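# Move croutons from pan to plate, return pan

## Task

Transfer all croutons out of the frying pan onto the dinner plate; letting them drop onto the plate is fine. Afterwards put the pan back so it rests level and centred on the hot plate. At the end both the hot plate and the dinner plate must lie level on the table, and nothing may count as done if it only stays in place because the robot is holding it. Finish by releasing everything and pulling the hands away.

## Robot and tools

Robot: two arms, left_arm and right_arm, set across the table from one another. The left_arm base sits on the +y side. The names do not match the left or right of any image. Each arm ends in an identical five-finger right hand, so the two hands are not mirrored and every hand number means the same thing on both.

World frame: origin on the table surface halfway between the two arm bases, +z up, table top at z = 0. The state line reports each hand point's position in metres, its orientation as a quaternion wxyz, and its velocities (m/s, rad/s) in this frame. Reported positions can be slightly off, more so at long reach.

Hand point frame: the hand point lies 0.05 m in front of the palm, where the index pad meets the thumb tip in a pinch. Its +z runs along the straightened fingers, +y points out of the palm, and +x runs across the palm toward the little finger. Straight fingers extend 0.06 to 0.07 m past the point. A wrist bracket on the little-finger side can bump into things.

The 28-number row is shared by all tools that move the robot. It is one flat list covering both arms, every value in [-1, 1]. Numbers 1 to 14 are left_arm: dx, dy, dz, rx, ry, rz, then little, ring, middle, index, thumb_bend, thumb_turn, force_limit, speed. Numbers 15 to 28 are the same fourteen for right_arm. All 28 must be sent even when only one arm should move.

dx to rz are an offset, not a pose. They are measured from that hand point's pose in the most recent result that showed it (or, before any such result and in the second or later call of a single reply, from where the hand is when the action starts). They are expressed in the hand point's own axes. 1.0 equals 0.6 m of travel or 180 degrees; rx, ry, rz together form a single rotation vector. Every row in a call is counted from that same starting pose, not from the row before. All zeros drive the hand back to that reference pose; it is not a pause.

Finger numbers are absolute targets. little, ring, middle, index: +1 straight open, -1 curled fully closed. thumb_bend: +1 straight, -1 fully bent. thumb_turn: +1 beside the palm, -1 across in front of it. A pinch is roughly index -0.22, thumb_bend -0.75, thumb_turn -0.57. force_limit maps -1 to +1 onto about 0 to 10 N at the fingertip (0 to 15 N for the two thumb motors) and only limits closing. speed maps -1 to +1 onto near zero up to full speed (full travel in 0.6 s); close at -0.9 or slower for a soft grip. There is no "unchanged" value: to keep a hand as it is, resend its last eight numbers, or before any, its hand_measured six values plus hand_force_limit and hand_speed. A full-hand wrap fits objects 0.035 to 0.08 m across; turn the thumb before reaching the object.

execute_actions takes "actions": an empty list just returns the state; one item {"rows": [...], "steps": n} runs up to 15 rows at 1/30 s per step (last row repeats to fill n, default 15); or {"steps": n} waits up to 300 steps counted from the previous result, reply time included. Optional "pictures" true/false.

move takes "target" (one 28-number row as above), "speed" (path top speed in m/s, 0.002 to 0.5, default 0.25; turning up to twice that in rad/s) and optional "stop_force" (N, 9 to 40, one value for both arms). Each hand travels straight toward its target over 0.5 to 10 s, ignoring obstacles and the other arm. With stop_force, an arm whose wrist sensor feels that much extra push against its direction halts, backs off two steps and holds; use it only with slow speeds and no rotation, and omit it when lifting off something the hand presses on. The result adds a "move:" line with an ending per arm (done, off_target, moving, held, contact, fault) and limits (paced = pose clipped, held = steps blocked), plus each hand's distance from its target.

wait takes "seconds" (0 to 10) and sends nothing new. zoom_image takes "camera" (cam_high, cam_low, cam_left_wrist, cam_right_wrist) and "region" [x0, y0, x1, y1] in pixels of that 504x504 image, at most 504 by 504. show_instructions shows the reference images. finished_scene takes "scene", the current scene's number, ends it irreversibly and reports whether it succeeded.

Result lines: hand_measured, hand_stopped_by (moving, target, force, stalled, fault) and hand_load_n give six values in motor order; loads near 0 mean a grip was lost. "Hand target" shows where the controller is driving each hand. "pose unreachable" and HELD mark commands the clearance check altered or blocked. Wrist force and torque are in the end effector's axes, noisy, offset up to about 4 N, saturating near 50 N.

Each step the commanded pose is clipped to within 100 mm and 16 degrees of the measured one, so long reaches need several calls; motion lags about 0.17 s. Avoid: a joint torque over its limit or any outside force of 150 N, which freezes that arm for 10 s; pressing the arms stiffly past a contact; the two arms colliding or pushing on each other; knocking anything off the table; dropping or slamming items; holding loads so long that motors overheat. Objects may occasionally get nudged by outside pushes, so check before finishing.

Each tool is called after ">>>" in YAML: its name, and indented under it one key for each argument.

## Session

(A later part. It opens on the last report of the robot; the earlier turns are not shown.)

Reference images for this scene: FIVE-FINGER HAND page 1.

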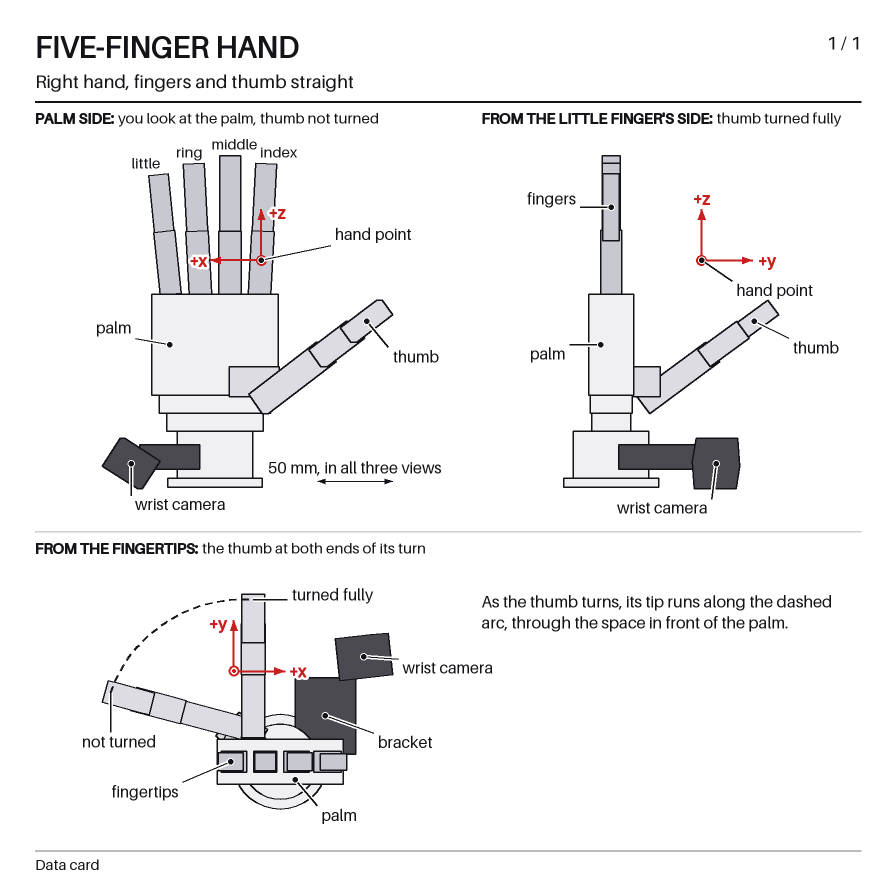

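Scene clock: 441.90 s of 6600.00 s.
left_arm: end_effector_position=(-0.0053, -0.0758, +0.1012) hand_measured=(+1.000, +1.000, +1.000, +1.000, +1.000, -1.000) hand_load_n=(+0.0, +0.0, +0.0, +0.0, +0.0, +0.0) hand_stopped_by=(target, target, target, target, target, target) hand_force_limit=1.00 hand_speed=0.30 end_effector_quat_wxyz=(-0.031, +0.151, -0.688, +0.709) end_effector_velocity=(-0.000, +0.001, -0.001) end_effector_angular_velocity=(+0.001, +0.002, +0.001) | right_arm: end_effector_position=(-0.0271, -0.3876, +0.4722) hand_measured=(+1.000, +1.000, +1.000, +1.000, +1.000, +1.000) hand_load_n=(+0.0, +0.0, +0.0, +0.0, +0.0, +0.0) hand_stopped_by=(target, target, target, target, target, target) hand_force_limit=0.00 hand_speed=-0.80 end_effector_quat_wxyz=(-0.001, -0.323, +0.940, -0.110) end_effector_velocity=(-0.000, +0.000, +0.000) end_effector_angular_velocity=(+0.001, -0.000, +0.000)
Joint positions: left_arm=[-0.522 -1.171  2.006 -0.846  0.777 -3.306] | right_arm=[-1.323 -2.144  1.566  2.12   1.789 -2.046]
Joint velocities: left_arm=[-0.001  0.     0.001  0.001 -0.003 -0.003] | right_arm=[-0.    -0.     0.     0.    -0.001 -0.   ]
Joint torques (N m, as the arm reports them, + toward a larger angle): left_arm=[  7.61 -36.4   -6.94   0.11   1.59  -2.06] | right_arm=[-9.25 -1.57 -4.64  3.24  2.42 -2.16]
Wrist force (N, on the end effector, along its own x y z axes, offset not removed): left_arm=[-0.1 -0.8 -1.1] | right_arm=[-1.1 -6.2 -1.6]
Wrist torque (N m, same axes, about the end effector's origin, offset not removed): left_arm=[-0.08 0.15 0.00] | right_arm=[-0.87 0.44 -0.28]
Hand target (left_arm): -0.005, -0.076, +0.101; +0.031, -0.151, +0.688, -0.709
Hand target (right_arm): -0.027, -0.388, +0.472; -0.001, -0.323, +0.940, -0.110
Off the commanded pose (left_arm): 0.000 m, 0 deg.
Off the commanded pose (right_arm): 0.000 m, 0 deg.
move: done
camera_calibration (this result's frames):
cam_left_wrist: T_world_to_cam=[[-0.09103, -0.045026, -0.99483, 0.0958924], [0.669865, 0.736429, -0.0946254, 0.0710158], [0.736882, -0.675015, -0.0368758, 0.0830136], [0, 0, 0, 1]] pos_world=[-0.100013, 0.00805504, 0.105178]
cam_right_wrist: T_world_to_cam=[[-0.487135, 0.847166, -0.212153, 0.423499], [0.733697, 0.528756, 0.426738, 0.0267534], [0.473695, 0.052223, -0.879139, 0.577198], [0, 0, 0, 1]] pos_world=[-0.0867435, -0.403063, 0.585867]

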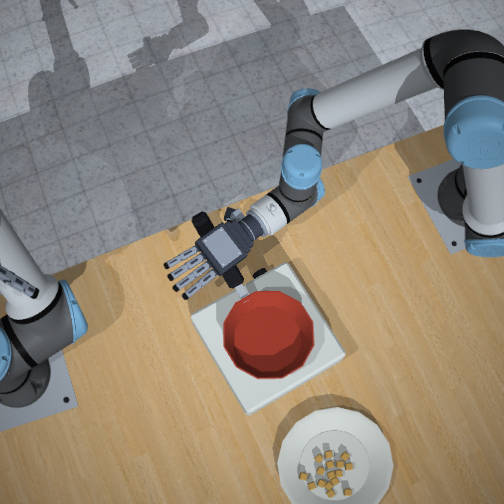

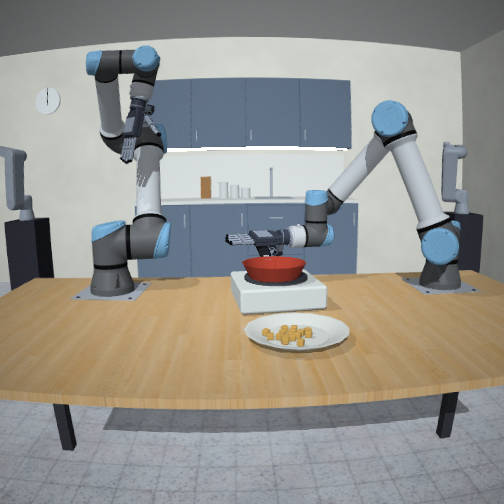

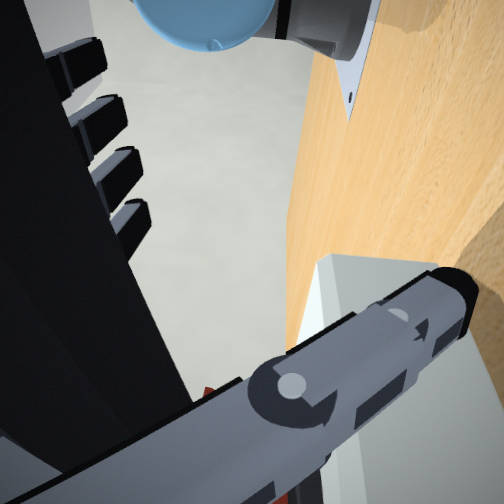

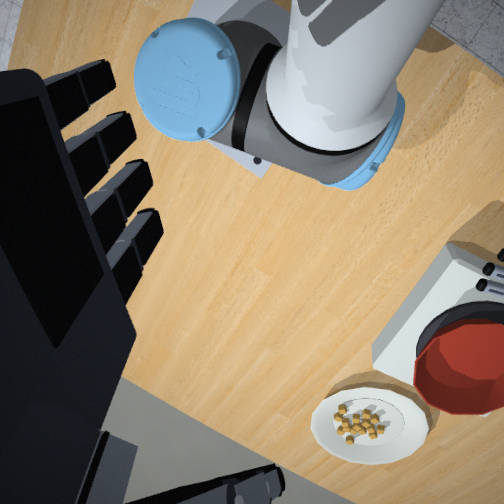

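>>> move:
  target: [0.055,-0.24,-0.02,0,0,0,1,1,1,1,1,-1,1,0.3,0,0,0,0,0,0,1,1,1,1,1,1,0,-0.8]
  speed: 0.12

>>> zoom_image:
  camera: "cam_high"
  region: [170,200,370,430]

>>> zoom_image:
  camera: "cam_left_wrist"
  region: [0,0,504,504]

Scene clock: 455.20 s of 6600.00 s.
left_arm: end_effector_position=(-0.0163, -0.0650, +0.2484) hand_measured=(+1.000, +1.000, +1.000, +1.000, +1.000, -1.000) hand_load_n=(+0.0, +0.0, +0.0, +0.0, +0.0, +0.0) hand_stopped_by=(target, target, target, target, target, target) hand_force_limit=1.00 hand_speed=0.30 end_effector_quat_wxyz=(-0.031, +0.151, -0.688, +0.709) end_effector_velocity=(-0.001, +0.000, +0.003) end_effector_angular_velocity=(+0.001, +0.001, -0.000) | right_arm: end_effector_position=(-0.0271, -0.3876, +0.4722) hand_measured=(+1.000, +1.000, +1.000, +1.000, +1.000, +1.000) hand_load_n=(+0.0, +0.0, +0.0, +0.0, +0.0, +0.0) hand_stopped_by=(target, target, target, target, target, target) hand_force_limit=0.00 hand_speed=-0.80 end_effector_quat_wxyz=(-0.001, -0.323, +0.940, -0.110) end_effector_velocity=(+0.000, +0.000, -0.000) end_effector_angular_velocity=(+0.001, +0.000, -0.001)
Joint positions: left_arm=[-0.557 -1.411  1.863 -0.465  0.741 -3.305] | right_arm=[-1.323 -2.144  1.566  2.12   1.789 -2.046]
Joint velocities: left_arm=[-0.001 -0.003 -0.005  0.009 -0.    -0.002] | right_arm=[-0.     0.001  0.    -0.    -0.001  0.001]
Joint torques (N m, as the arm reports them, + toward a larger angle): left_arm=[ -7.   -31.36 -26.35   0.45  -2.    -2.09] | right_arm=[-9.31 -1.31 -3.68  3.18  2.39 -1.92]
Wrist force (N, on the end effector, along its own x y z axes, offset not removed): left_arm=[1.4 -1.0 -3.0] | right_arm=[1.3 -0.4 -2.5]
Wrist torque (N m, same axes, about the end effector's origin, offset not removed): left_arm=[-0.10 -0.01 0.02] | right_arm=[0.29 -0.14 0.27]
Hand target (left_arm): -0.016, -0.065, +0.249; +0.031, -0.151, +0.688, -0.709
Hand target (right_arm): -0.027, -0.388, +0.472; -0.001, -0.323, +0.940, -0.110
Off the commanded pose (left_arm): 0.000 m, 0 deg.
Off the commanded pose (right_arm): 0.000 m, 0 deg.
After step 90, 8.50 s passed at rest.
move: done
camera_calibration (this result's frames):
cam_left_wrist: T_world_to_cam=[[-0.0909763, -0.045183, -0.994828, 0.241809], [0.669882, 0.736402, -0.0947062, 0.0843838], [0.736872, -0.675034, -0.0367278, 0.103796], [0, 0, 0, 1]] pos_world=[-0.111013, 0.0188508, 0.252362]
cam_right_wrist: T_world_to_cam=[[-0.487135, 0.847166, -0.212153, 0.423499], [0.733697, 0.528756, 0.426738, 0.0267533], [0.473696, 0.0522231, -0.879139, 0.577198], [0, 0, 0, 1]] pos_world=[-0.0867435, -0.403063, 0.585867]

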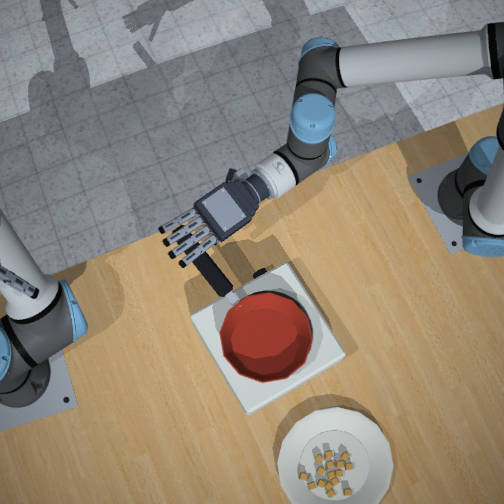

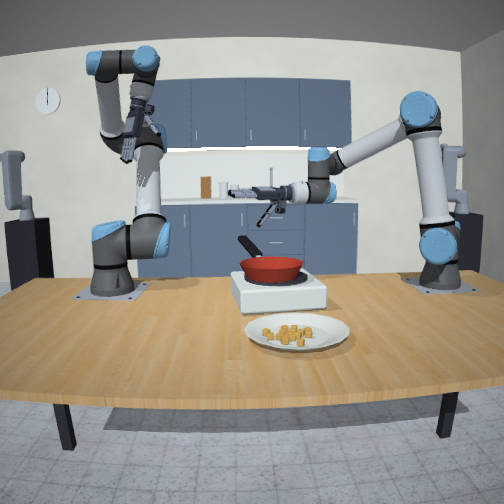

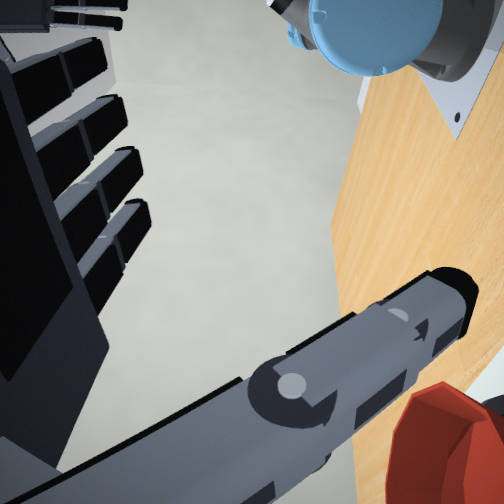

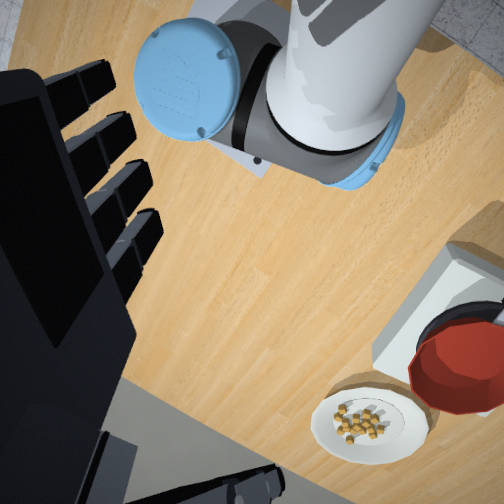

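Region (170, 200, 370, 430) of cam_high's 504x504 image, scaled by 2.191, with more detail than that image has; it fills the left 438 columns of this view, and the rest is white.

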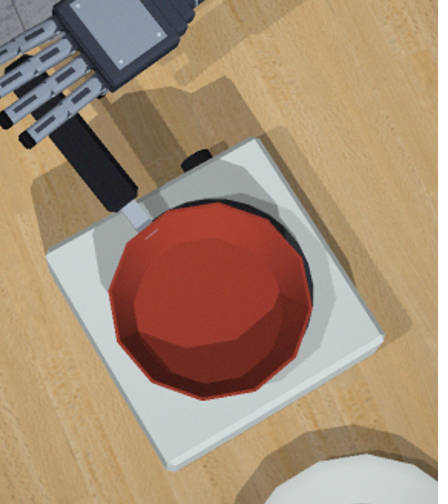

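Region (0, 0, 504, 504) of cam_left_wrist's 504x504 image, scaled by 1.000.

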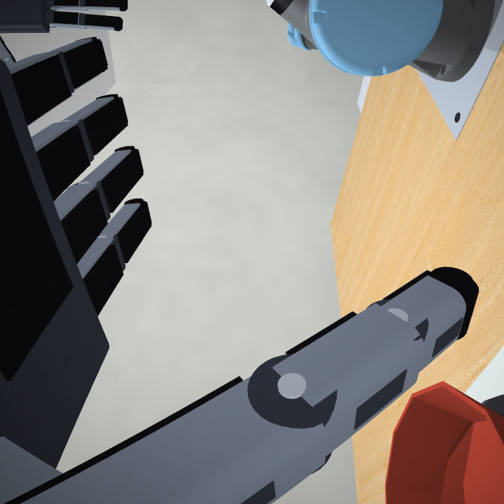

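>>> move:
  target: [-0.406,-0.0215,0.24,0,0,0,1,1,1,1,1,-1,1,0.3,0,0,0,0,0,0,1,1,1,1,1,1,0,-0.8]
  speed: 0.2

>>> move:
  target: [-0.019,0.108,0,0,0,0,1,1,1,1,1,-1,1,0.3,0,0,0,0,0,0,1,1,1,1,1,1,0,-0.8]
  speed: 0.05
  stop_force: 9

>>> zoom_image:
  camera: "cam_low"
  region: [180,170,360,320]

>>> zoom_image:
  camera: "cam_high"
  region: [170,250,370,450]

Scene clock: 501.60 s of 6600.00 s.
left_arm: end_effector_position=(+0.2548, -0.1415, +0.2208) hand_measured=(+1.000, +1.000, +1.000, +1.000, +1.000, -1.000) hand_load_n=(+0.0, +0.0, +0.0, +0.0, +0.0, +0.0) hand_stopped_by=(target, target, target, target, target, target) hand_force_limit=1.00 hand_speed=0.30 end_effector_quat_wxyz=(-0.031, +0.151, -0.688, +0.709) end_effector_velocity=(+0.002, -0.001, +0.001) end_effector_angular_velocity=(-0.001, -0.000, -0.001) | right_arm: end_effector_position=(-0.0271, -0.3876, +0.4722) hand_measured=(+1.000, +1.000, +1.000, +1.000, +1.000, +1.000) hand_load_n=(+0.0, +0.0, +0.0, +0.0, +0.0, +0.0) hand_stopped_by=(target, target, target, target, target, target) hand_force_limit=0.00 hand_speed=-0.80 end_effector_quat_wxyz=(-0.001, -0.323, +0.940, -0.110) end_effector_velocity=(+0.000, +0.000, -0.000) end_effector_angular_velocity=(-0.000, +0.003, +0.001)
Joint positions: left_arm=[ 0.057 -1.19   1.65  -0.469  1.356 -3.312] | right_arm=[-1.323 -2.144  1.566  2.12   1.789 -2.046]
Joint velocities: left_arm=[ 0.004  0.002 -0.006  0.003  0.005  0.   ] | right_arm=[-0.     0.002  0.     0.    -0.001 -0.001]
Joint torques (N m, as the arm reports them, + toward a larger angle): left_arm=[  7.17 -27.88 -25.65   0.01   1.56  -2.11] | right_arm=[-8.93 -1.01 -4.24  2.92  2.29 -1.89]
Wrist force (N, on the end effector, along its own x y z axes, offset not removed): left_arm=[1.3 -0.1 -0.9] | right_arm=[0.9 -5.2 -0.5]
Wrist torque (N m, same axes, about the end effector's origin, offset not removed): left_arm=[-0.11 -0.07 0.08] | right_arm=[-0.75 0.14 -0.01]
Hand target (left_arm): +0.255, -0.142, +0.221; +0.031, -0.151, +0.688, -0.709
Hand target (right_arm): -0.027, -0.388, +0.472; -0.001, -0.323, +0.940, -0.110
Off the commanded pose (left_arm): 0.001 m, 0 deg.
Off the commanded pose (right_arm): 0.000 m, 0 deg.
After step 90, 41.33 s passed at rest.
move: done
camera_calibration (this result's frames):
cam_left_wrist: T_world_to_cam=[[-0.090783, -0.0453047, -0.99484, 0.235582], [0.669813, 0.736471, -0.0946618, -0.0435151], [0.736959, -0.674951, -0.0365133, -0.148685], [0, 0, 0, 1]] pos_world=[0.160108, -0.0576343, 0.224818]
cam_right_wrist: T_world_to_cam=[[-0.487135, 0.847166, -0.212153, 0.423499], [0.733697, 0.528756, 0.426738, 0.0267533], [0.473695, 0.0522232, -0.879139, 0.577198], [0, 0, 0, 1]] pos_world=[-0.0867436, -0.403063, 0.585867]

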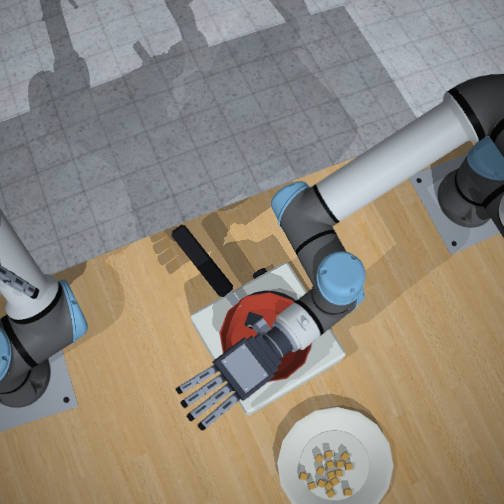

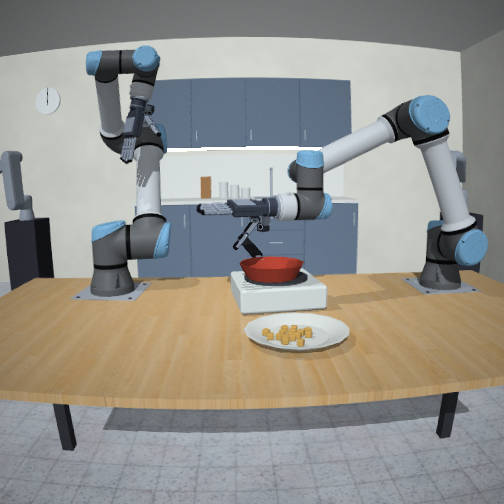

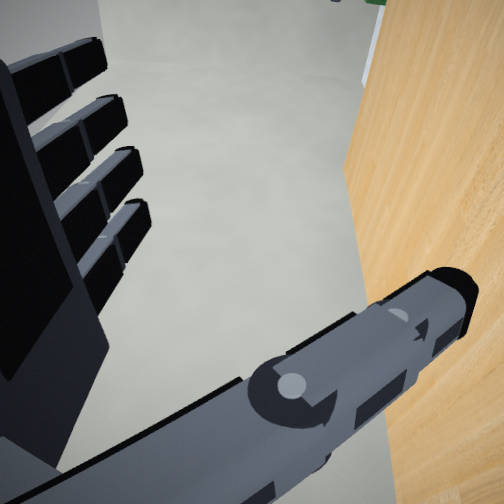

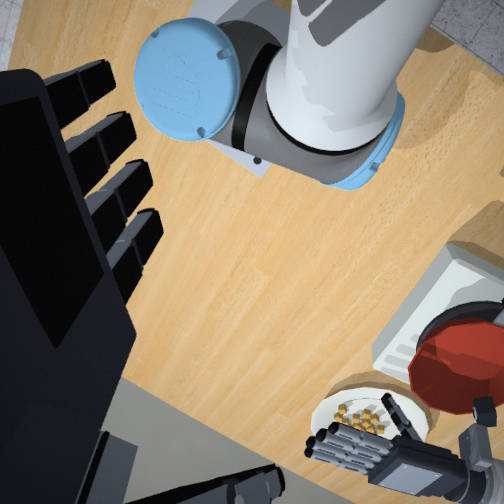

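Scene clock: 503.37 s of 6600.00 s.
left_arm: end_effector_position=(+0.2552, -0.1420, +0.1553) hand_measured=(+1.000, +1.000, +1.000, +1.000, +1.000, -1.000) hand_load_n=(+0.0, +0.0, +0.0, +0.0, +0.0, +0.0) hand_stopped_by=(target, target, target, target, target, target) hand_force_limit=1.00 hand_speed=0.30 end_effector_quat_wxyz=(-0.031, +0.151, -0.688, +0.709) end_effector_velocity=(-0.002, -0.001, -0.003) end_effector_angular_velocity=(-0.001, +0.001, -0.002) | right_arm: end_effector_position=(-0.0271, -0.3876, +0.4722) hand_measured=(+1.000, +1.000, +1.000, +1.000, +1.000, +1.000) hand_load_n=(+0.0, +0.0, +0.0, +0.0, +0.0, +0.0) hand_stopped_by=(target, target, target, target, target, target) hand_force_limit=0.00 hand_speed=-0.80 end_effector_quat_wxyz=(-0.001, -0.323, +0.940, -0.110) end_effector_velocity=(+0.000, -0.000, +0.000) end_effector_angular_velocity=(-0.000, -0.002, -0.001)
Joint positions: left_arm=[ 0.057 -1.11   1.723 -0.621  1.356 -3.312] | right_arm=[-1.323 -2.144  1.566  2.12   1.789 -2.046]
Joint velocities: left_arm=[-0.002  0.004  0.002 -0.006  0.    -0.001] | right_arm=[-0.    -0.001 -0.    -0.     0.     0.001]
Joint torques (N m, as the arm reports them, + toward a larger angle): left_arm=[  7.06 -29.62  -9.38  -3.79   1.67  -0.97] | right_arm=[-8.72 -1.25 -4.54  3.12  2.21 -2.01]
Wrist force (N, on the end effector, along its own x y z axes, offset not removed): left_arm=[-0.3 -0.3 -1.8] | right_arm=[0.0 -2.4 -0.7]
Wrist torque (N m, same axes, about the end effector's origin, offset not removed): left_arm=[-0.01 0.22 -0.04] | right_arm=[-0.26 0.11 0.00]
Hand target (left_arm): +0.255, -0.142, +0.155; +0.031, -0.151, +0.688, -0.709
Hand target (right_arm): -0.027, -0.388, +0.472; -0.001, -0.323, +0.940, -0.110
Off the commanded pose (left_arm): 0.000 m, 0 deg.
Off the commanded pose (right_arm): 0.000 m, 0 deg.
move: done
camera_calibration (this result's frames):
cam_left_wrist: T_world_to_cam=[[-0.0908655, -0.045284, -0.994833, 0.170445], [0.669805, 0.736473, -0.094702, -0.0495298], [0.736956, -0.67495, -0.0365885, -0.151673], [0, 0, 0, 1]] pos_world=[0.160439, -0.0581758, 0.159325]
cam_right_wrist: T_world_to_cam=[[-0.487135, 0.847166, -0.212153, 0.423499], [0.733697, 0.528756, 0.426738, 0.0267534], [0.473695, 0.0522228, -0.879139, 0.577198], [0, 0, 0, 1]] pos_world=[-0.0867435, -0.403063, 0.585867]

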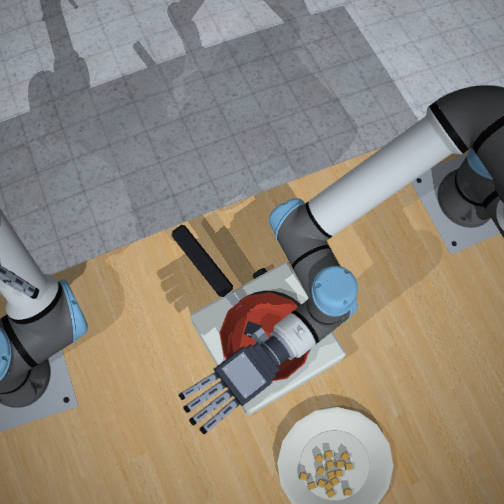

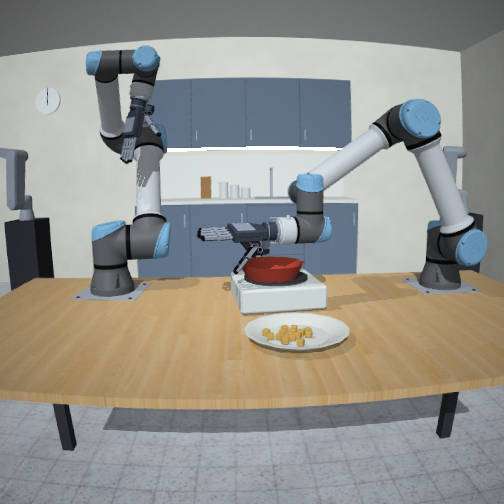

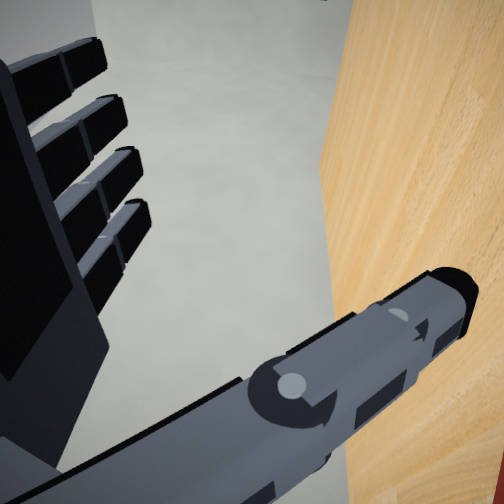

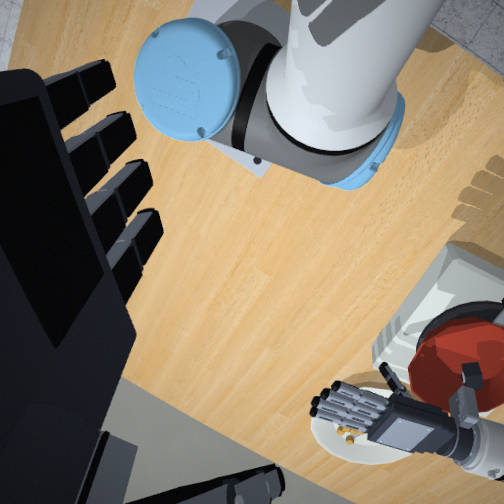

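Region (180, 170, 360, 320) of cam_low's 504x504 image, scaled by 2.800, with more detail than that image has.

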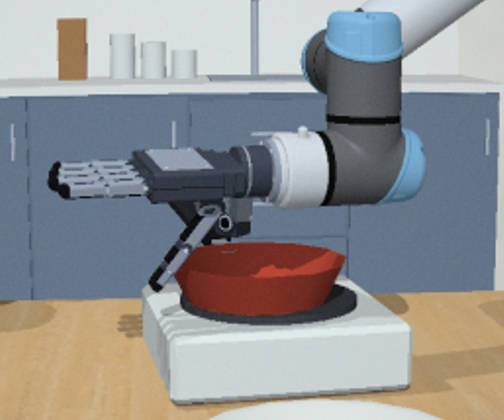

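Region (170, 250, 370, 450) of cam_high's 504x504 image, scaled by 2.520, with more detail than that image has.

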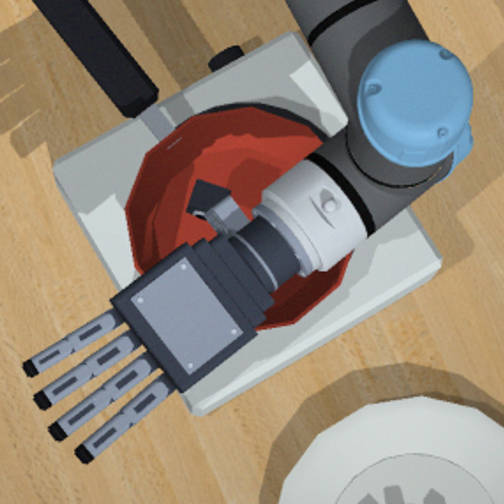

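>>> move:
  target: [0.015,0.002,-0.0296,0,0,0,1,1,1,1,1,-1,1,0.3,0,0,0,0,0,0,1,1,1,1,1,1,0,-0.8]
  speed: 0.02

>>> zoom_image:
  camera: "cam_low"
  region: [180,170,360,320]

>>> zoom_image:
  camera: "cam_high"
  region: [170,250,370,450]

Scene clock: 510.10 s of 6600.00 s.
left_arm: end_effector_position=(+0.2420, -0.1274, +0.1555) hand_measured=(+1.000, +1.000, +1.000, +1.000, +1.000, -1.000) hand_load_n=(+0.0, +0.0, +0.0, +0.0, +0.0, +0.0) hand_stopped_by=(target, target, target, target, target, target) hand_force_limit=1.00 hand_speed=0.30 end_effector_quat_wxyz=(-0.031, +0.151, -0.688, +0.709) end_effector_velocity=(-0.001, +0.002, +0.001) end_effector_angular_velocity=(-0.001, -0.000, +0.002) | right_arm: end_effector_position=(-0.0271, -0.3876, +0.4722) hand_measured=(+1.000, +1.000, +1.000, +1.000, +1.000, +1.000) hand_load_n=(+0.0, +0.0, +0.0, +0.0, +0.0, +0.0) hand_stopped_by=(target, target, target, target, target, target) hand_force_limit=0.00 hand_speed=-0.80 end_effector_quat_wxyz=(-0.001, -0.323, +0.940, -0.110) end_effector_velocity=(+0.000, -0.000, -0.000) end_effector_angular_velocity=(-0.001, -0.001, -0.002)
Joint positions: left_arm=[ 0.032 -1.146  1.779 -0.641  1.331 -3.312] | right_arm=[-1.323 -2.144  1.566  2.12   1.789 -2.046]
Joint velocities: left_arm=[-0.003 -0.006  0.007 -0.002 -0.005  0.001] | right_arm=[ 0.     0.     0.    -0.     0.001  0.002]
Joint torques (N m, as the arm reports them, + toward a larger angle): left_arm=[ -6.99 -38.88 -10.27  -3.6   -1.86   1.91] | right_arm=[-10.3   -2.34  -4.05   2.99   2.25  -2.01]
Wrist force (N, on the end effector, along its own x y z axes, offset not removed): left_arm=[1.0 -0.5 -0.7] | right_arm=[0.2 0.7 -3.5]
Wrist torque (N m, same axes, about the end effector's origin, offset not removed): left_arm=[-0.17 -0.03 0.02] | right_arm=[0.17 0.19 0.25]
Hand target (left_arm): +0.242, -0.127, +0.156; +0.031, -0.151, +0.688, -0.709
Hand target (right_arm): -0.027, -0.388, +0.472; -0.001, -0.323, +0.940, -0.110
Off the commanded pose (left_arm): 0.000 m, 0 deg.
Off the commanded pose (right_arm): 0.000 m, 0 deg.
After step 90, 2.40 s passed at rest.
move: done
camera_calibration (this result's frames):
cam_left_wrist: T_world_to_cam=[[-0.0908793, -0.0452639, -0.994833, 0.170097], [0.669813, 0.736466, -0.0946968, -0.0514272], [0.736947, -0.674958, -0.0366112, -0.132126], [0, 0, 0, 1]] pos_world=[0.147275, -0.0436057, 0.159511]
cam_right_wrist: T_world_to_cam=[[-0.487135, 0.847166, -0.212153, 0.423499], [0.733697, 0.528756, 0.426738, 0.0267535], [0.473695, 0.052223, -0.879139, 0.577198], [0, 0, 0, 1]] pos_world=[-0.0867435, -0.403063, 0.585867]

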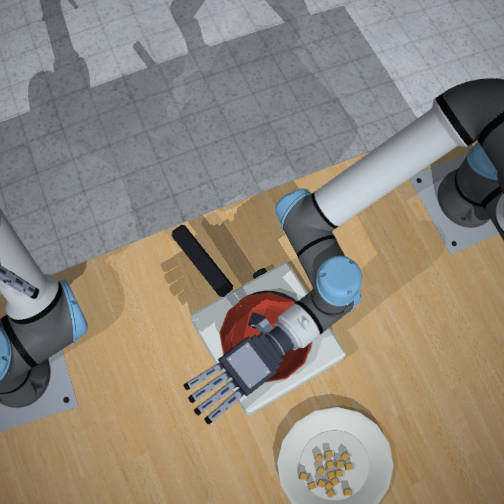

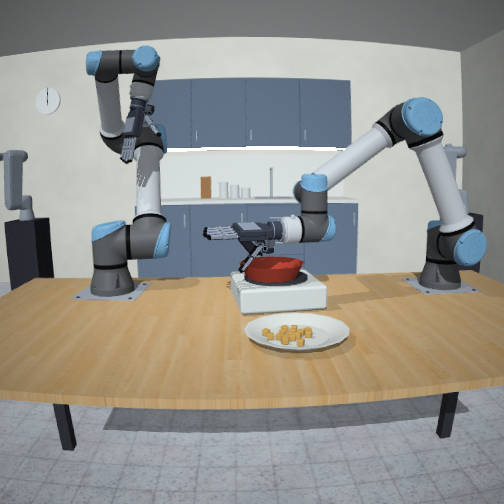

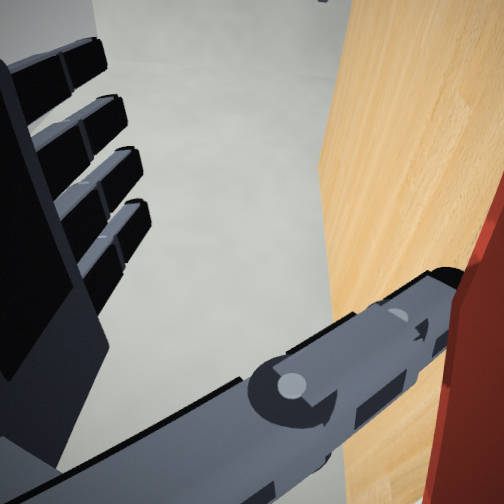

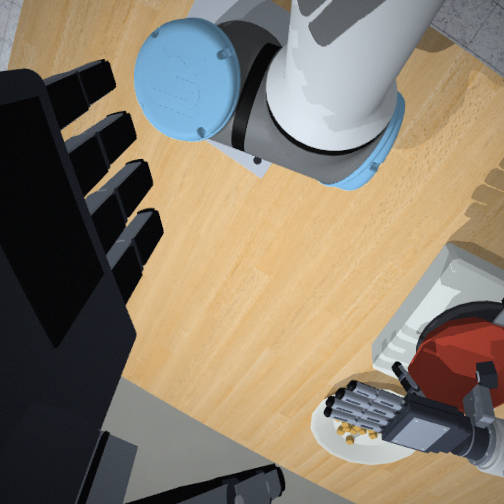

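Region (180, 170, 360, 320) of cam_low's 504x504 image, scaled by 2.800, with more detail than that image has.

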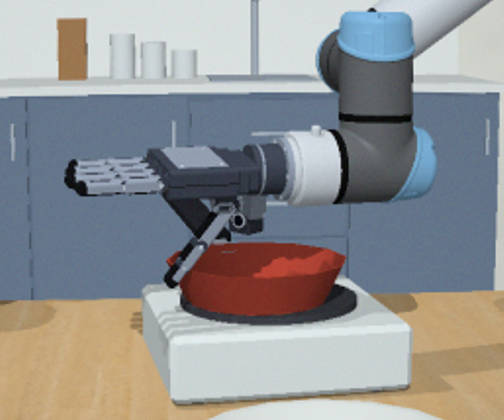

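Region (170, 250, 370, 450) of cam_high's 504x504 image, scaled by 2.520, with more detail than that image has.

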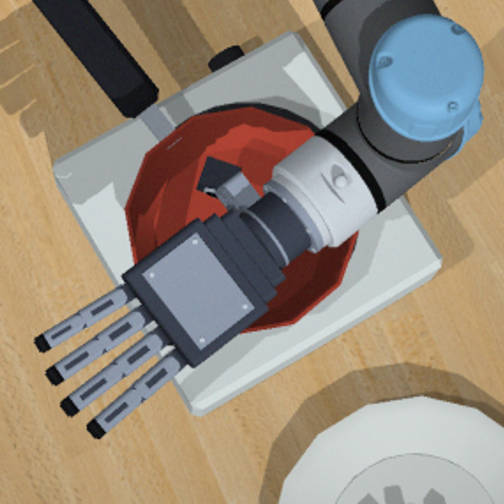

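>>> move:
  target: [0.011,0.0015,-0.022,0,0,0,1,1,1,1,1,-1,1,0.3,0,0,0,0,0,0,1,1,1,1,1,1,0,-0.8]
  speed: 0.015

>>> zoom_image:
  camera: "cam_low"
  region: [180,170,360,320]

>>> zoom_image:
  camera: "cam_high"
  region: [170,250,370,450]

Scene clock: 514.67 s of 6600.00 s.
left_arm: end_effector_position=(+0.2324, -0.1167, +0.1556) hand_measured=(+1.000, +1.000, +1.000, +1.000, +0.998, -1.000) hand_load_n=(+0.0, +0.0, +0.0, +0.0, -3.0, +2.0) hand_stopped_by=(target, target, target, target, target, target) hand_force_limit=1.00 hand_speed=0.30 end_effector_quat_wxyz=(-0.031, +0.151, -0.688, +0.709) end_effector_velocity=(-0.003, +0.002, -0.001) end_effector_angular_velocity=(+0.001, +0.002, -0.002) | right_arm: end_effector_position=(-0.0271, -0.3876, +0.4722) hand_measured=(+1.000, +1.000, +1.000, +1.000, +1.000, +1.000) hand_load_n=(+0.0, +0.0, +0.0, +0.0, +0.0, +0.0) hand_stopped_by=(target, target, target, target, target, target) hand_force_limit=0.00 hand_speed=-0.80 end_effector_quat_wxyz=(-0.001, -0.323, +0.940, -0.110) end_effector_velocity=(-0.000, +0.000, -0.000) end_effector_angular_velocity=(+0.001, -0.001, +0.000)
Joint positions: left_arm=[ 0.013 -1.172  1.819 -0.655  1.311 -3.312] | right_arm=[-1.323 -2.144  1.566  2.12   1.789 -2.046]
Joint velocities: left_arm=[-0.006 -0.004  0.009 -0.003 -0.004 -0.002] | right_arm=[ 0.    -0.001  0.    -0.    -0.    -0.   ]
Joint torques (N m, as the arm reports them, + toward a larger angle): left_arm=[ -8.94 -39.72  -9.3   -2.76  -1.53   1.81] | right_arm=[-8.93 -2.64 -4.88  3.26  2.23 -2.03]
Wrist force (N, on the end effector, along its own x y z axes, offset not removed): left_arm=[-0.1 -2.4 1.2] | right_arm=[0.0 -0.6 3.0]
Wrist torque (N m, same axes, about the end effector's origin, offset not removed): left_arm=[-0.03 -0.02 0.14] | right_arm=[-0.41 -0.10 0.19]
Hand target (left_arm): +0.232, -0.116, +0.156; +0.031, -0.151, +0.688, -0.709
Hand target (right_arm): -0.027, -0.388, +0.472; -0.001, -0.323, +0.940, -0.110
Off the commanded pose (left_arm): 0.000 m, 0 deg.
Off the commanded pose (right_arm): 0.000 m, 0 deg.
After step 90, 0.33 s passed at rest.
move: done
camera_calibration (this result's frames):
cam_left_wrist: T_world_to_cam=[[-0.0908927, -0.0452416, -0.994833, 0.16983], [0.669823, 0.736458, -0.0946899, -0.0528951], [0.736936, -0.674969, -0.0366347, -0.1178], [0, 0, 0, 1]] pos_world=[0.137678, -0.032873, 0.159628]
cam_right_wrist: T_world_to_cam=[[-0.487135, 0.847166, -0.212153, 0.423499], [0.733697, 0.528756, 0.426738, 0.0267532], [0.473696, 0.0522228, -0.879139, 0.577198], [0, 0, 0, 1]] pos_world=[-0.0867435, -0.403063, 0.585867]

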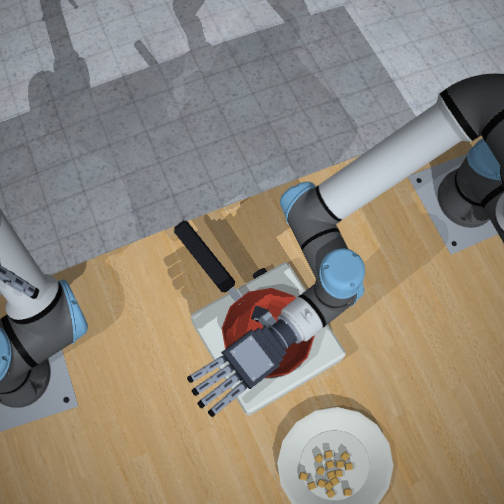

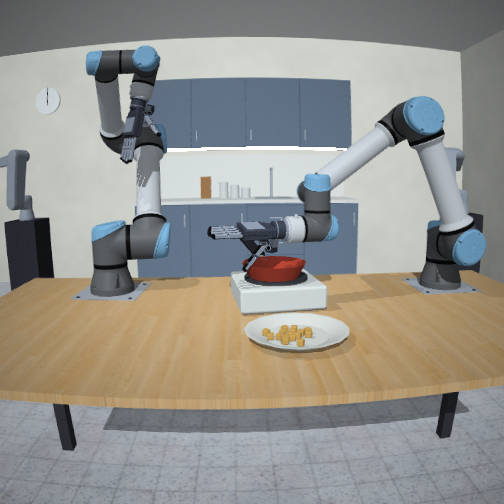

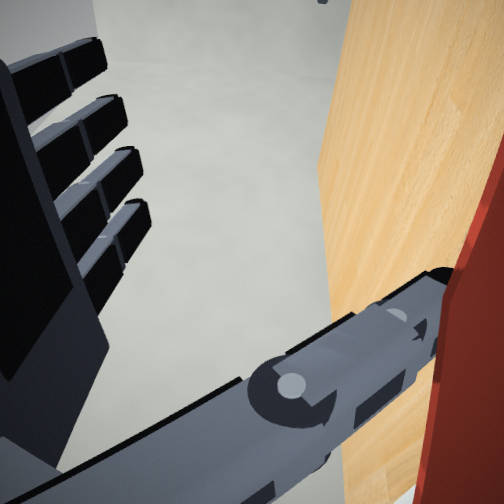

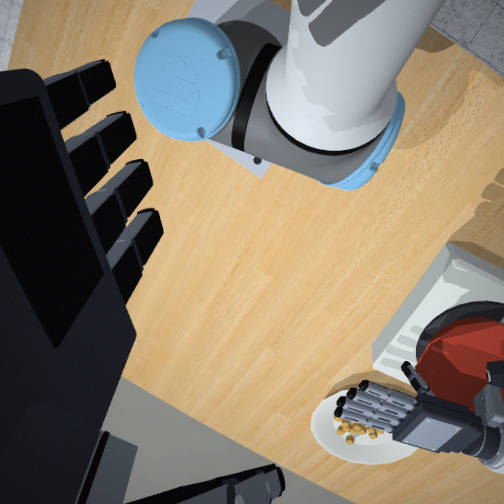

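Region (180, 170, 360, 320) of cam_low's 504x504 image, scaled by 2.800, with more detail than that image has.

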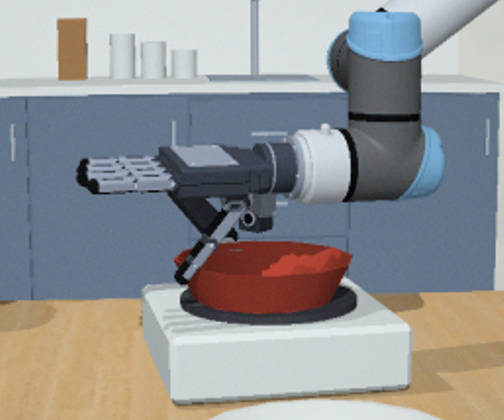

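Region (170, 250, 370, 450) of cam_high's 504x504 image, scaled by 2.520, with more detail than that image has.

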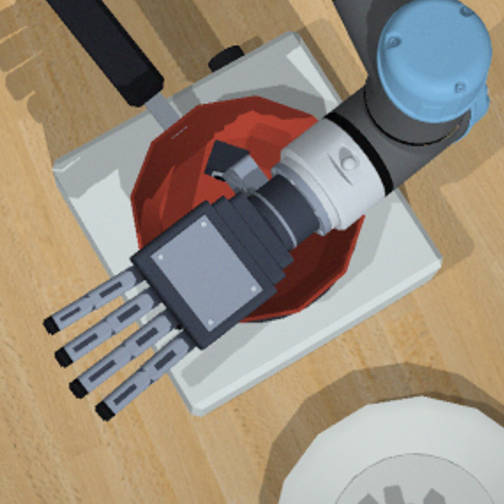

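>>> move:
  target: [-0.012,0,0.03,0,0,0,1,1,1,1,1,-1,1,0.3,0,0,0,0,0,0,1,1,1,1,1,1,0,-0.8]
  speed: 0.05

>>> move:
  target: [0.25,-0.22,-0.3,0,0,0,1,1,1,1,1,-1,1,0.3,0,0,0,0,0,0,1,1,1,1,1,1,0,-0.8]
  speed: 0.2

>>> zoom_image:
  camera: "cam_high"
  region: [170,200,370,430]

>>> zoom_image:
  camera: "cam_low"
  region: [200,190,360,320]

Scene clock: 520.73 s of 6600.00 s.
left_arm: end_effector_position=(+0.2437, -0.1320, +0.1546) hand_measured=(+1.000, +1.000, +1.000, +1.000, +1.000, -1.000) hand_load_n=(+0.0, +0.0, +0.0, +0.0, +0.0, +0.0) hand_stopped_by=(target, target, target, target, target, target) hand_force_limit=1.00 hand_speed=0.30 end_effector_quat_wxyz=(-0.031, +0.151, -0.688, +0.709) end_effector_velocity=(+0.003, -0.002, -0.000) end_effector_angular_velocity=(+0.000, +0.001, +0.002) | right_arm: end_effector_position=(-0.0271, -0.3876, +0.4722) hand_measured=(+1.000, +1.000, +1.000, +1.000, +1.000, +1.000) hand_load_n=(+0.0, +0.0, +0.0, +0.0, +0.0, +0.0) hand_stopped_by=(target, target, target, target, target, target) hand_force_limit=0.00 hand_speed=-0.80 end_effector_quat_wxyz=(-0.001, -0.323, +0.940, -0.110) end_effector_velocity=(+0.000, -0.000, +0.000) end_effector_angular_velocity=(-0.001, +0.000, +0.001)
Joint positions: left_arm=[ 0.035 -1.135  1.764 -0.638  1.334 -3.312] | right_arm=[-1.323 -2.144  1.566  2.12   1.789 -2.046]
Joint velocities: left_arm=[ 0.005  0.006 -0.008  0.003  0.003 -0.001] | right_arm=[-0.     0.    -0.     0.     0.    -0.001]
Joint torques (N m, as the arm reports them, + toward a larger angle): left_arm=[  7.79 -29.15 -25.76  -0.12   1.84  -1.97] | right_arm=[-7.71 -1.43 -4.87  3.32  2.62 -1.99]
Wrist force (N, on the end effector, along its own x y z axes, offset not removed): left_arm=[1.1 -0.6 -2.3] | right_arm=[-2.5 -0.9 -2.0]
Wrist torque (N m, same axes, about the end effector's origin, offset not removed): left_arm=[-0.01 0.02 0.12] | right_arm=[-0.04 0.56 -0.28]
Hand target (left_arm): +0.244, -0.132, +0.155; +0.031, -0.151, +0.688, -0.709
Hand target (right_arm): -0.027, -0.388, +0.472; -0.001, -0.323, +0.940, -0.110
Off the commanded pose (left_arm): 0.000 m, 0 deg.
Off the commanded pose (right_arm): 0.000 m, 0 deg.
After step 90, 2.20 s passed at rest.
move: done
camera_calibration (this result's frames):
cam_left_wrist: T_world_to_cam=[[-0.0907705, -0.0452513, -0.994843, 0.1691], [0.669823, 0.736468, -0.0946143, -0.0493579], [0.736951, -0.674958, -0.0365392, -0.136485], [0, 0, 0, 1]] pos_world=[0.148993, -0.048119, 0.158571]
cam_right_wrist: T_world_to_cam=[[-0.487135, 0.847166, -0.212153, 0.423499], [0.733698, 0.528755, 0.426738, 0.0267533], [0.473695, 0.0522231, -0.879139, 0.577198], [0, 0, 0, 1]] pos_world=[-0.0867436, -0.403063, 0.585867]

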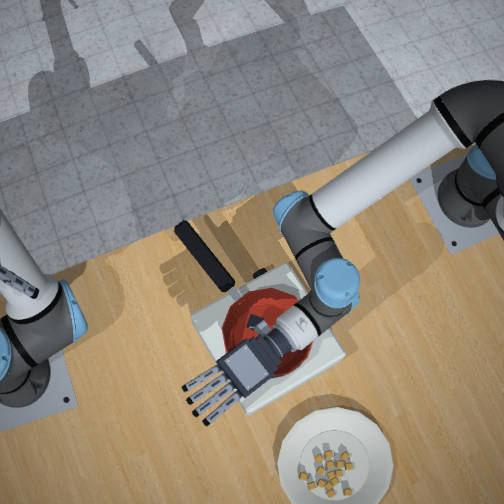

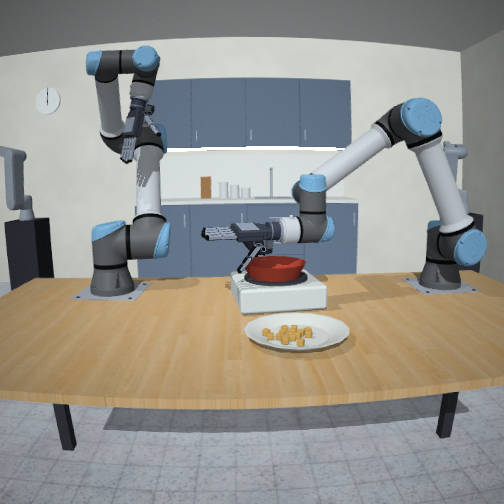

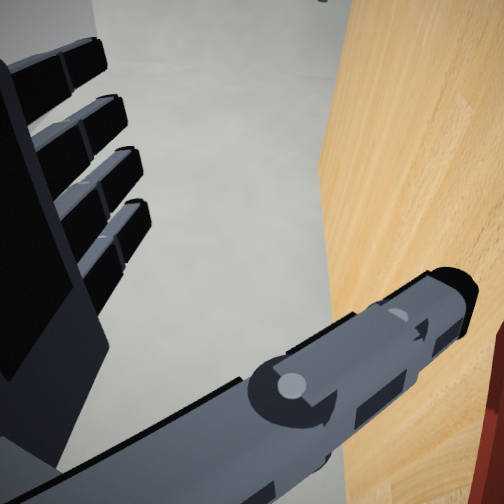

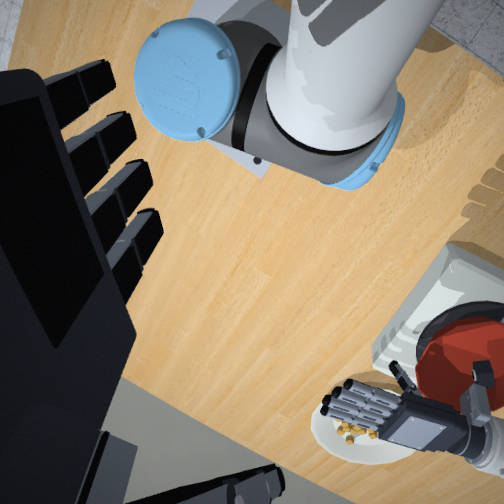

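Scene clock: 522.77 s of 6600.00 s.
left_arm: end_effector_position=(+0.0759, +0.0107, +0.3086) hand_measured=(+1.000, +1.000, +1.000, +1.000, +1.000, -1.000) hand_load_n=(+0.0, +0.0, +0.0, +0.0, +0.0, +0.0) hand_stopped_by=(target, target, target, target, target, target) hand_force_limit=1.00 hand_speed=0.30 end_effector_quat_wxyz=(-0.031, +0.151, -0.688, +0.709) end_effector_velocity=(-0.001, +0.002, +0.000) end_effector_angular_velocity=(+0.002, +0.001, +0.004) | right_arm: end_effector_position=(-0.0271, -0.3876, +0.4722) hand_measured=(+1.000, +1.000, +1.000, +1.000, +1.000, +1.000) hand_load_n=(+0.0, +0.0, +0.0, +0.0, +0.0, +0.0) hand_stopped_by=(target, target, target, target, target, target) hand_force_limit=0.00 hand_speed=-0.80 end_effector_quat_wxyz=(-0.001, -0.323, +0.940, -0.110) end_effector_velocity=(-0.000, -0.000, +0.000) end_effector_angular_velocity=(-0.000, -0.000, +0.000)
Joint positions: left_arm=[-0.441 -1.69   1.984 -0.305  0.858 -3.307] | right_arm=[-1.323 -2.144  1.566  2.12   1.789 -2.046]
Joint velocities: left_arm=[-0.007 -0.003  0.001  0.005 -0.01  -0.002] | right_arm=[ 0.     0.    -0.001  0.     0.     0.   ]
Joint torques (N m, as the arm reports them, + toward a larger angle): left_arm=[ -6.52 -22.71 -11.85   0.22  -1.93  -2.07] | right_arm=[-8.6  -0.17 -4.02  3.42  2.38 -1.95]
Wrist force (N, on the end effector, along its own x y z axes, offset not removed): left_arm=[0.5 -0.6 -1.5] | right_arm=[1.3 -0.2 -1.9]
Wrist torque (N m, same axes, about the end effector's origin, offset not removed): left_arm=[-0.03 0.19 0.11] | right_arm=[0.11 -0.23 0.19]
Hand target (left_arm): +0.076, +0.011, +0.309; +0.031, -0.151, +0.688, -0.709
Hand target (right_arm): -0.027, -0.388, +0.472; -0.001, -0.323, +0.940, -0.110
Off the commanded pose (left_arm): 0.000 m, 0 deg.
Off the commanded pose (right_arm): 0.000 m, 0 deg.
move: done
camera_calibration (this result's frames):
cam_left_wrist: T_world_to_cam=[[-0.0908475, -0.0452792, -0.994835, 0.313514], [0.66993, 0.73636, -0.0946924, -0.0273847], [0.736845, -0.675073, -0.0365626, 0.0891123], [0, 0, 0, 1]] pos_world=[-0.0188341, 0.094518, 0.31256]
cam_right_wrist: T_world_to_cam=[[-0.487135, 0.847166, -0.212153, 0.423499], [0.733697, 0.528756, 0.426738, 0.0267533], [0.473696, 0.052223, -0.879139, 0.577198], [0, 0, 0, 1]] pos_world=[-0.0867435, -0.403063, 0.585867]

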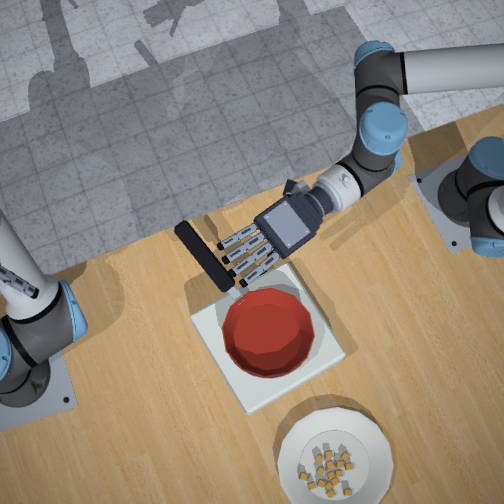

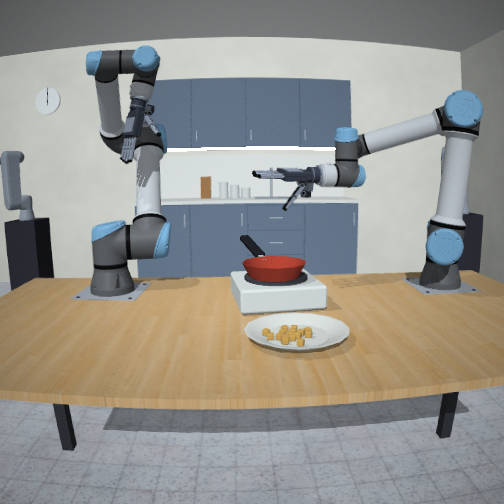

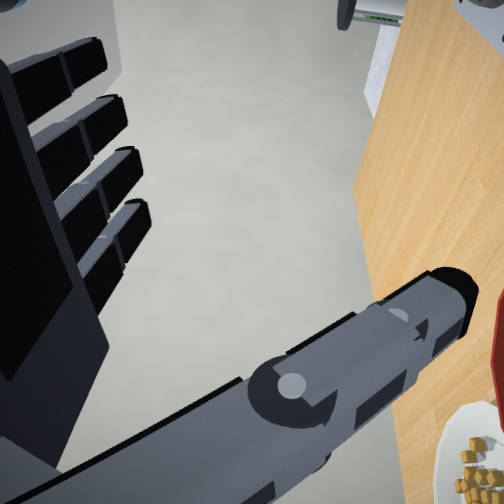

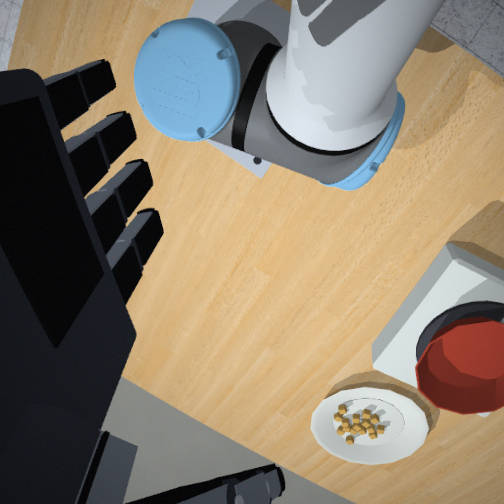

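Region (170, 200, 370, 430) of cam_high's 504x504 image, scaled by 2.191, with more detail than that image has; it fills the left 438 columns of this view, and the rest is white.

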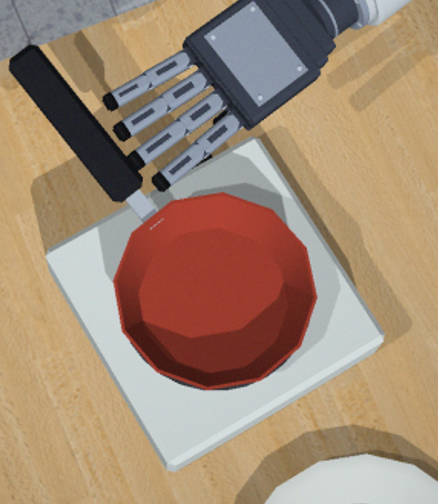

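Region (200, 190, 360, 320) of cam_low's 504x504 image, scaled by 3.150, with more detail than that image has; it fills the top 410 rows of this view, and the rest is white.

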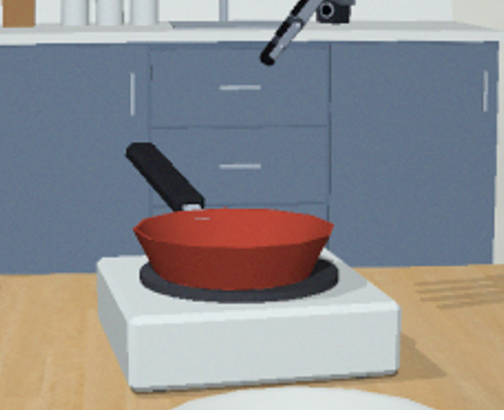

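>>> finished_scene:
  scene: 2

The scene is finished: the task was done.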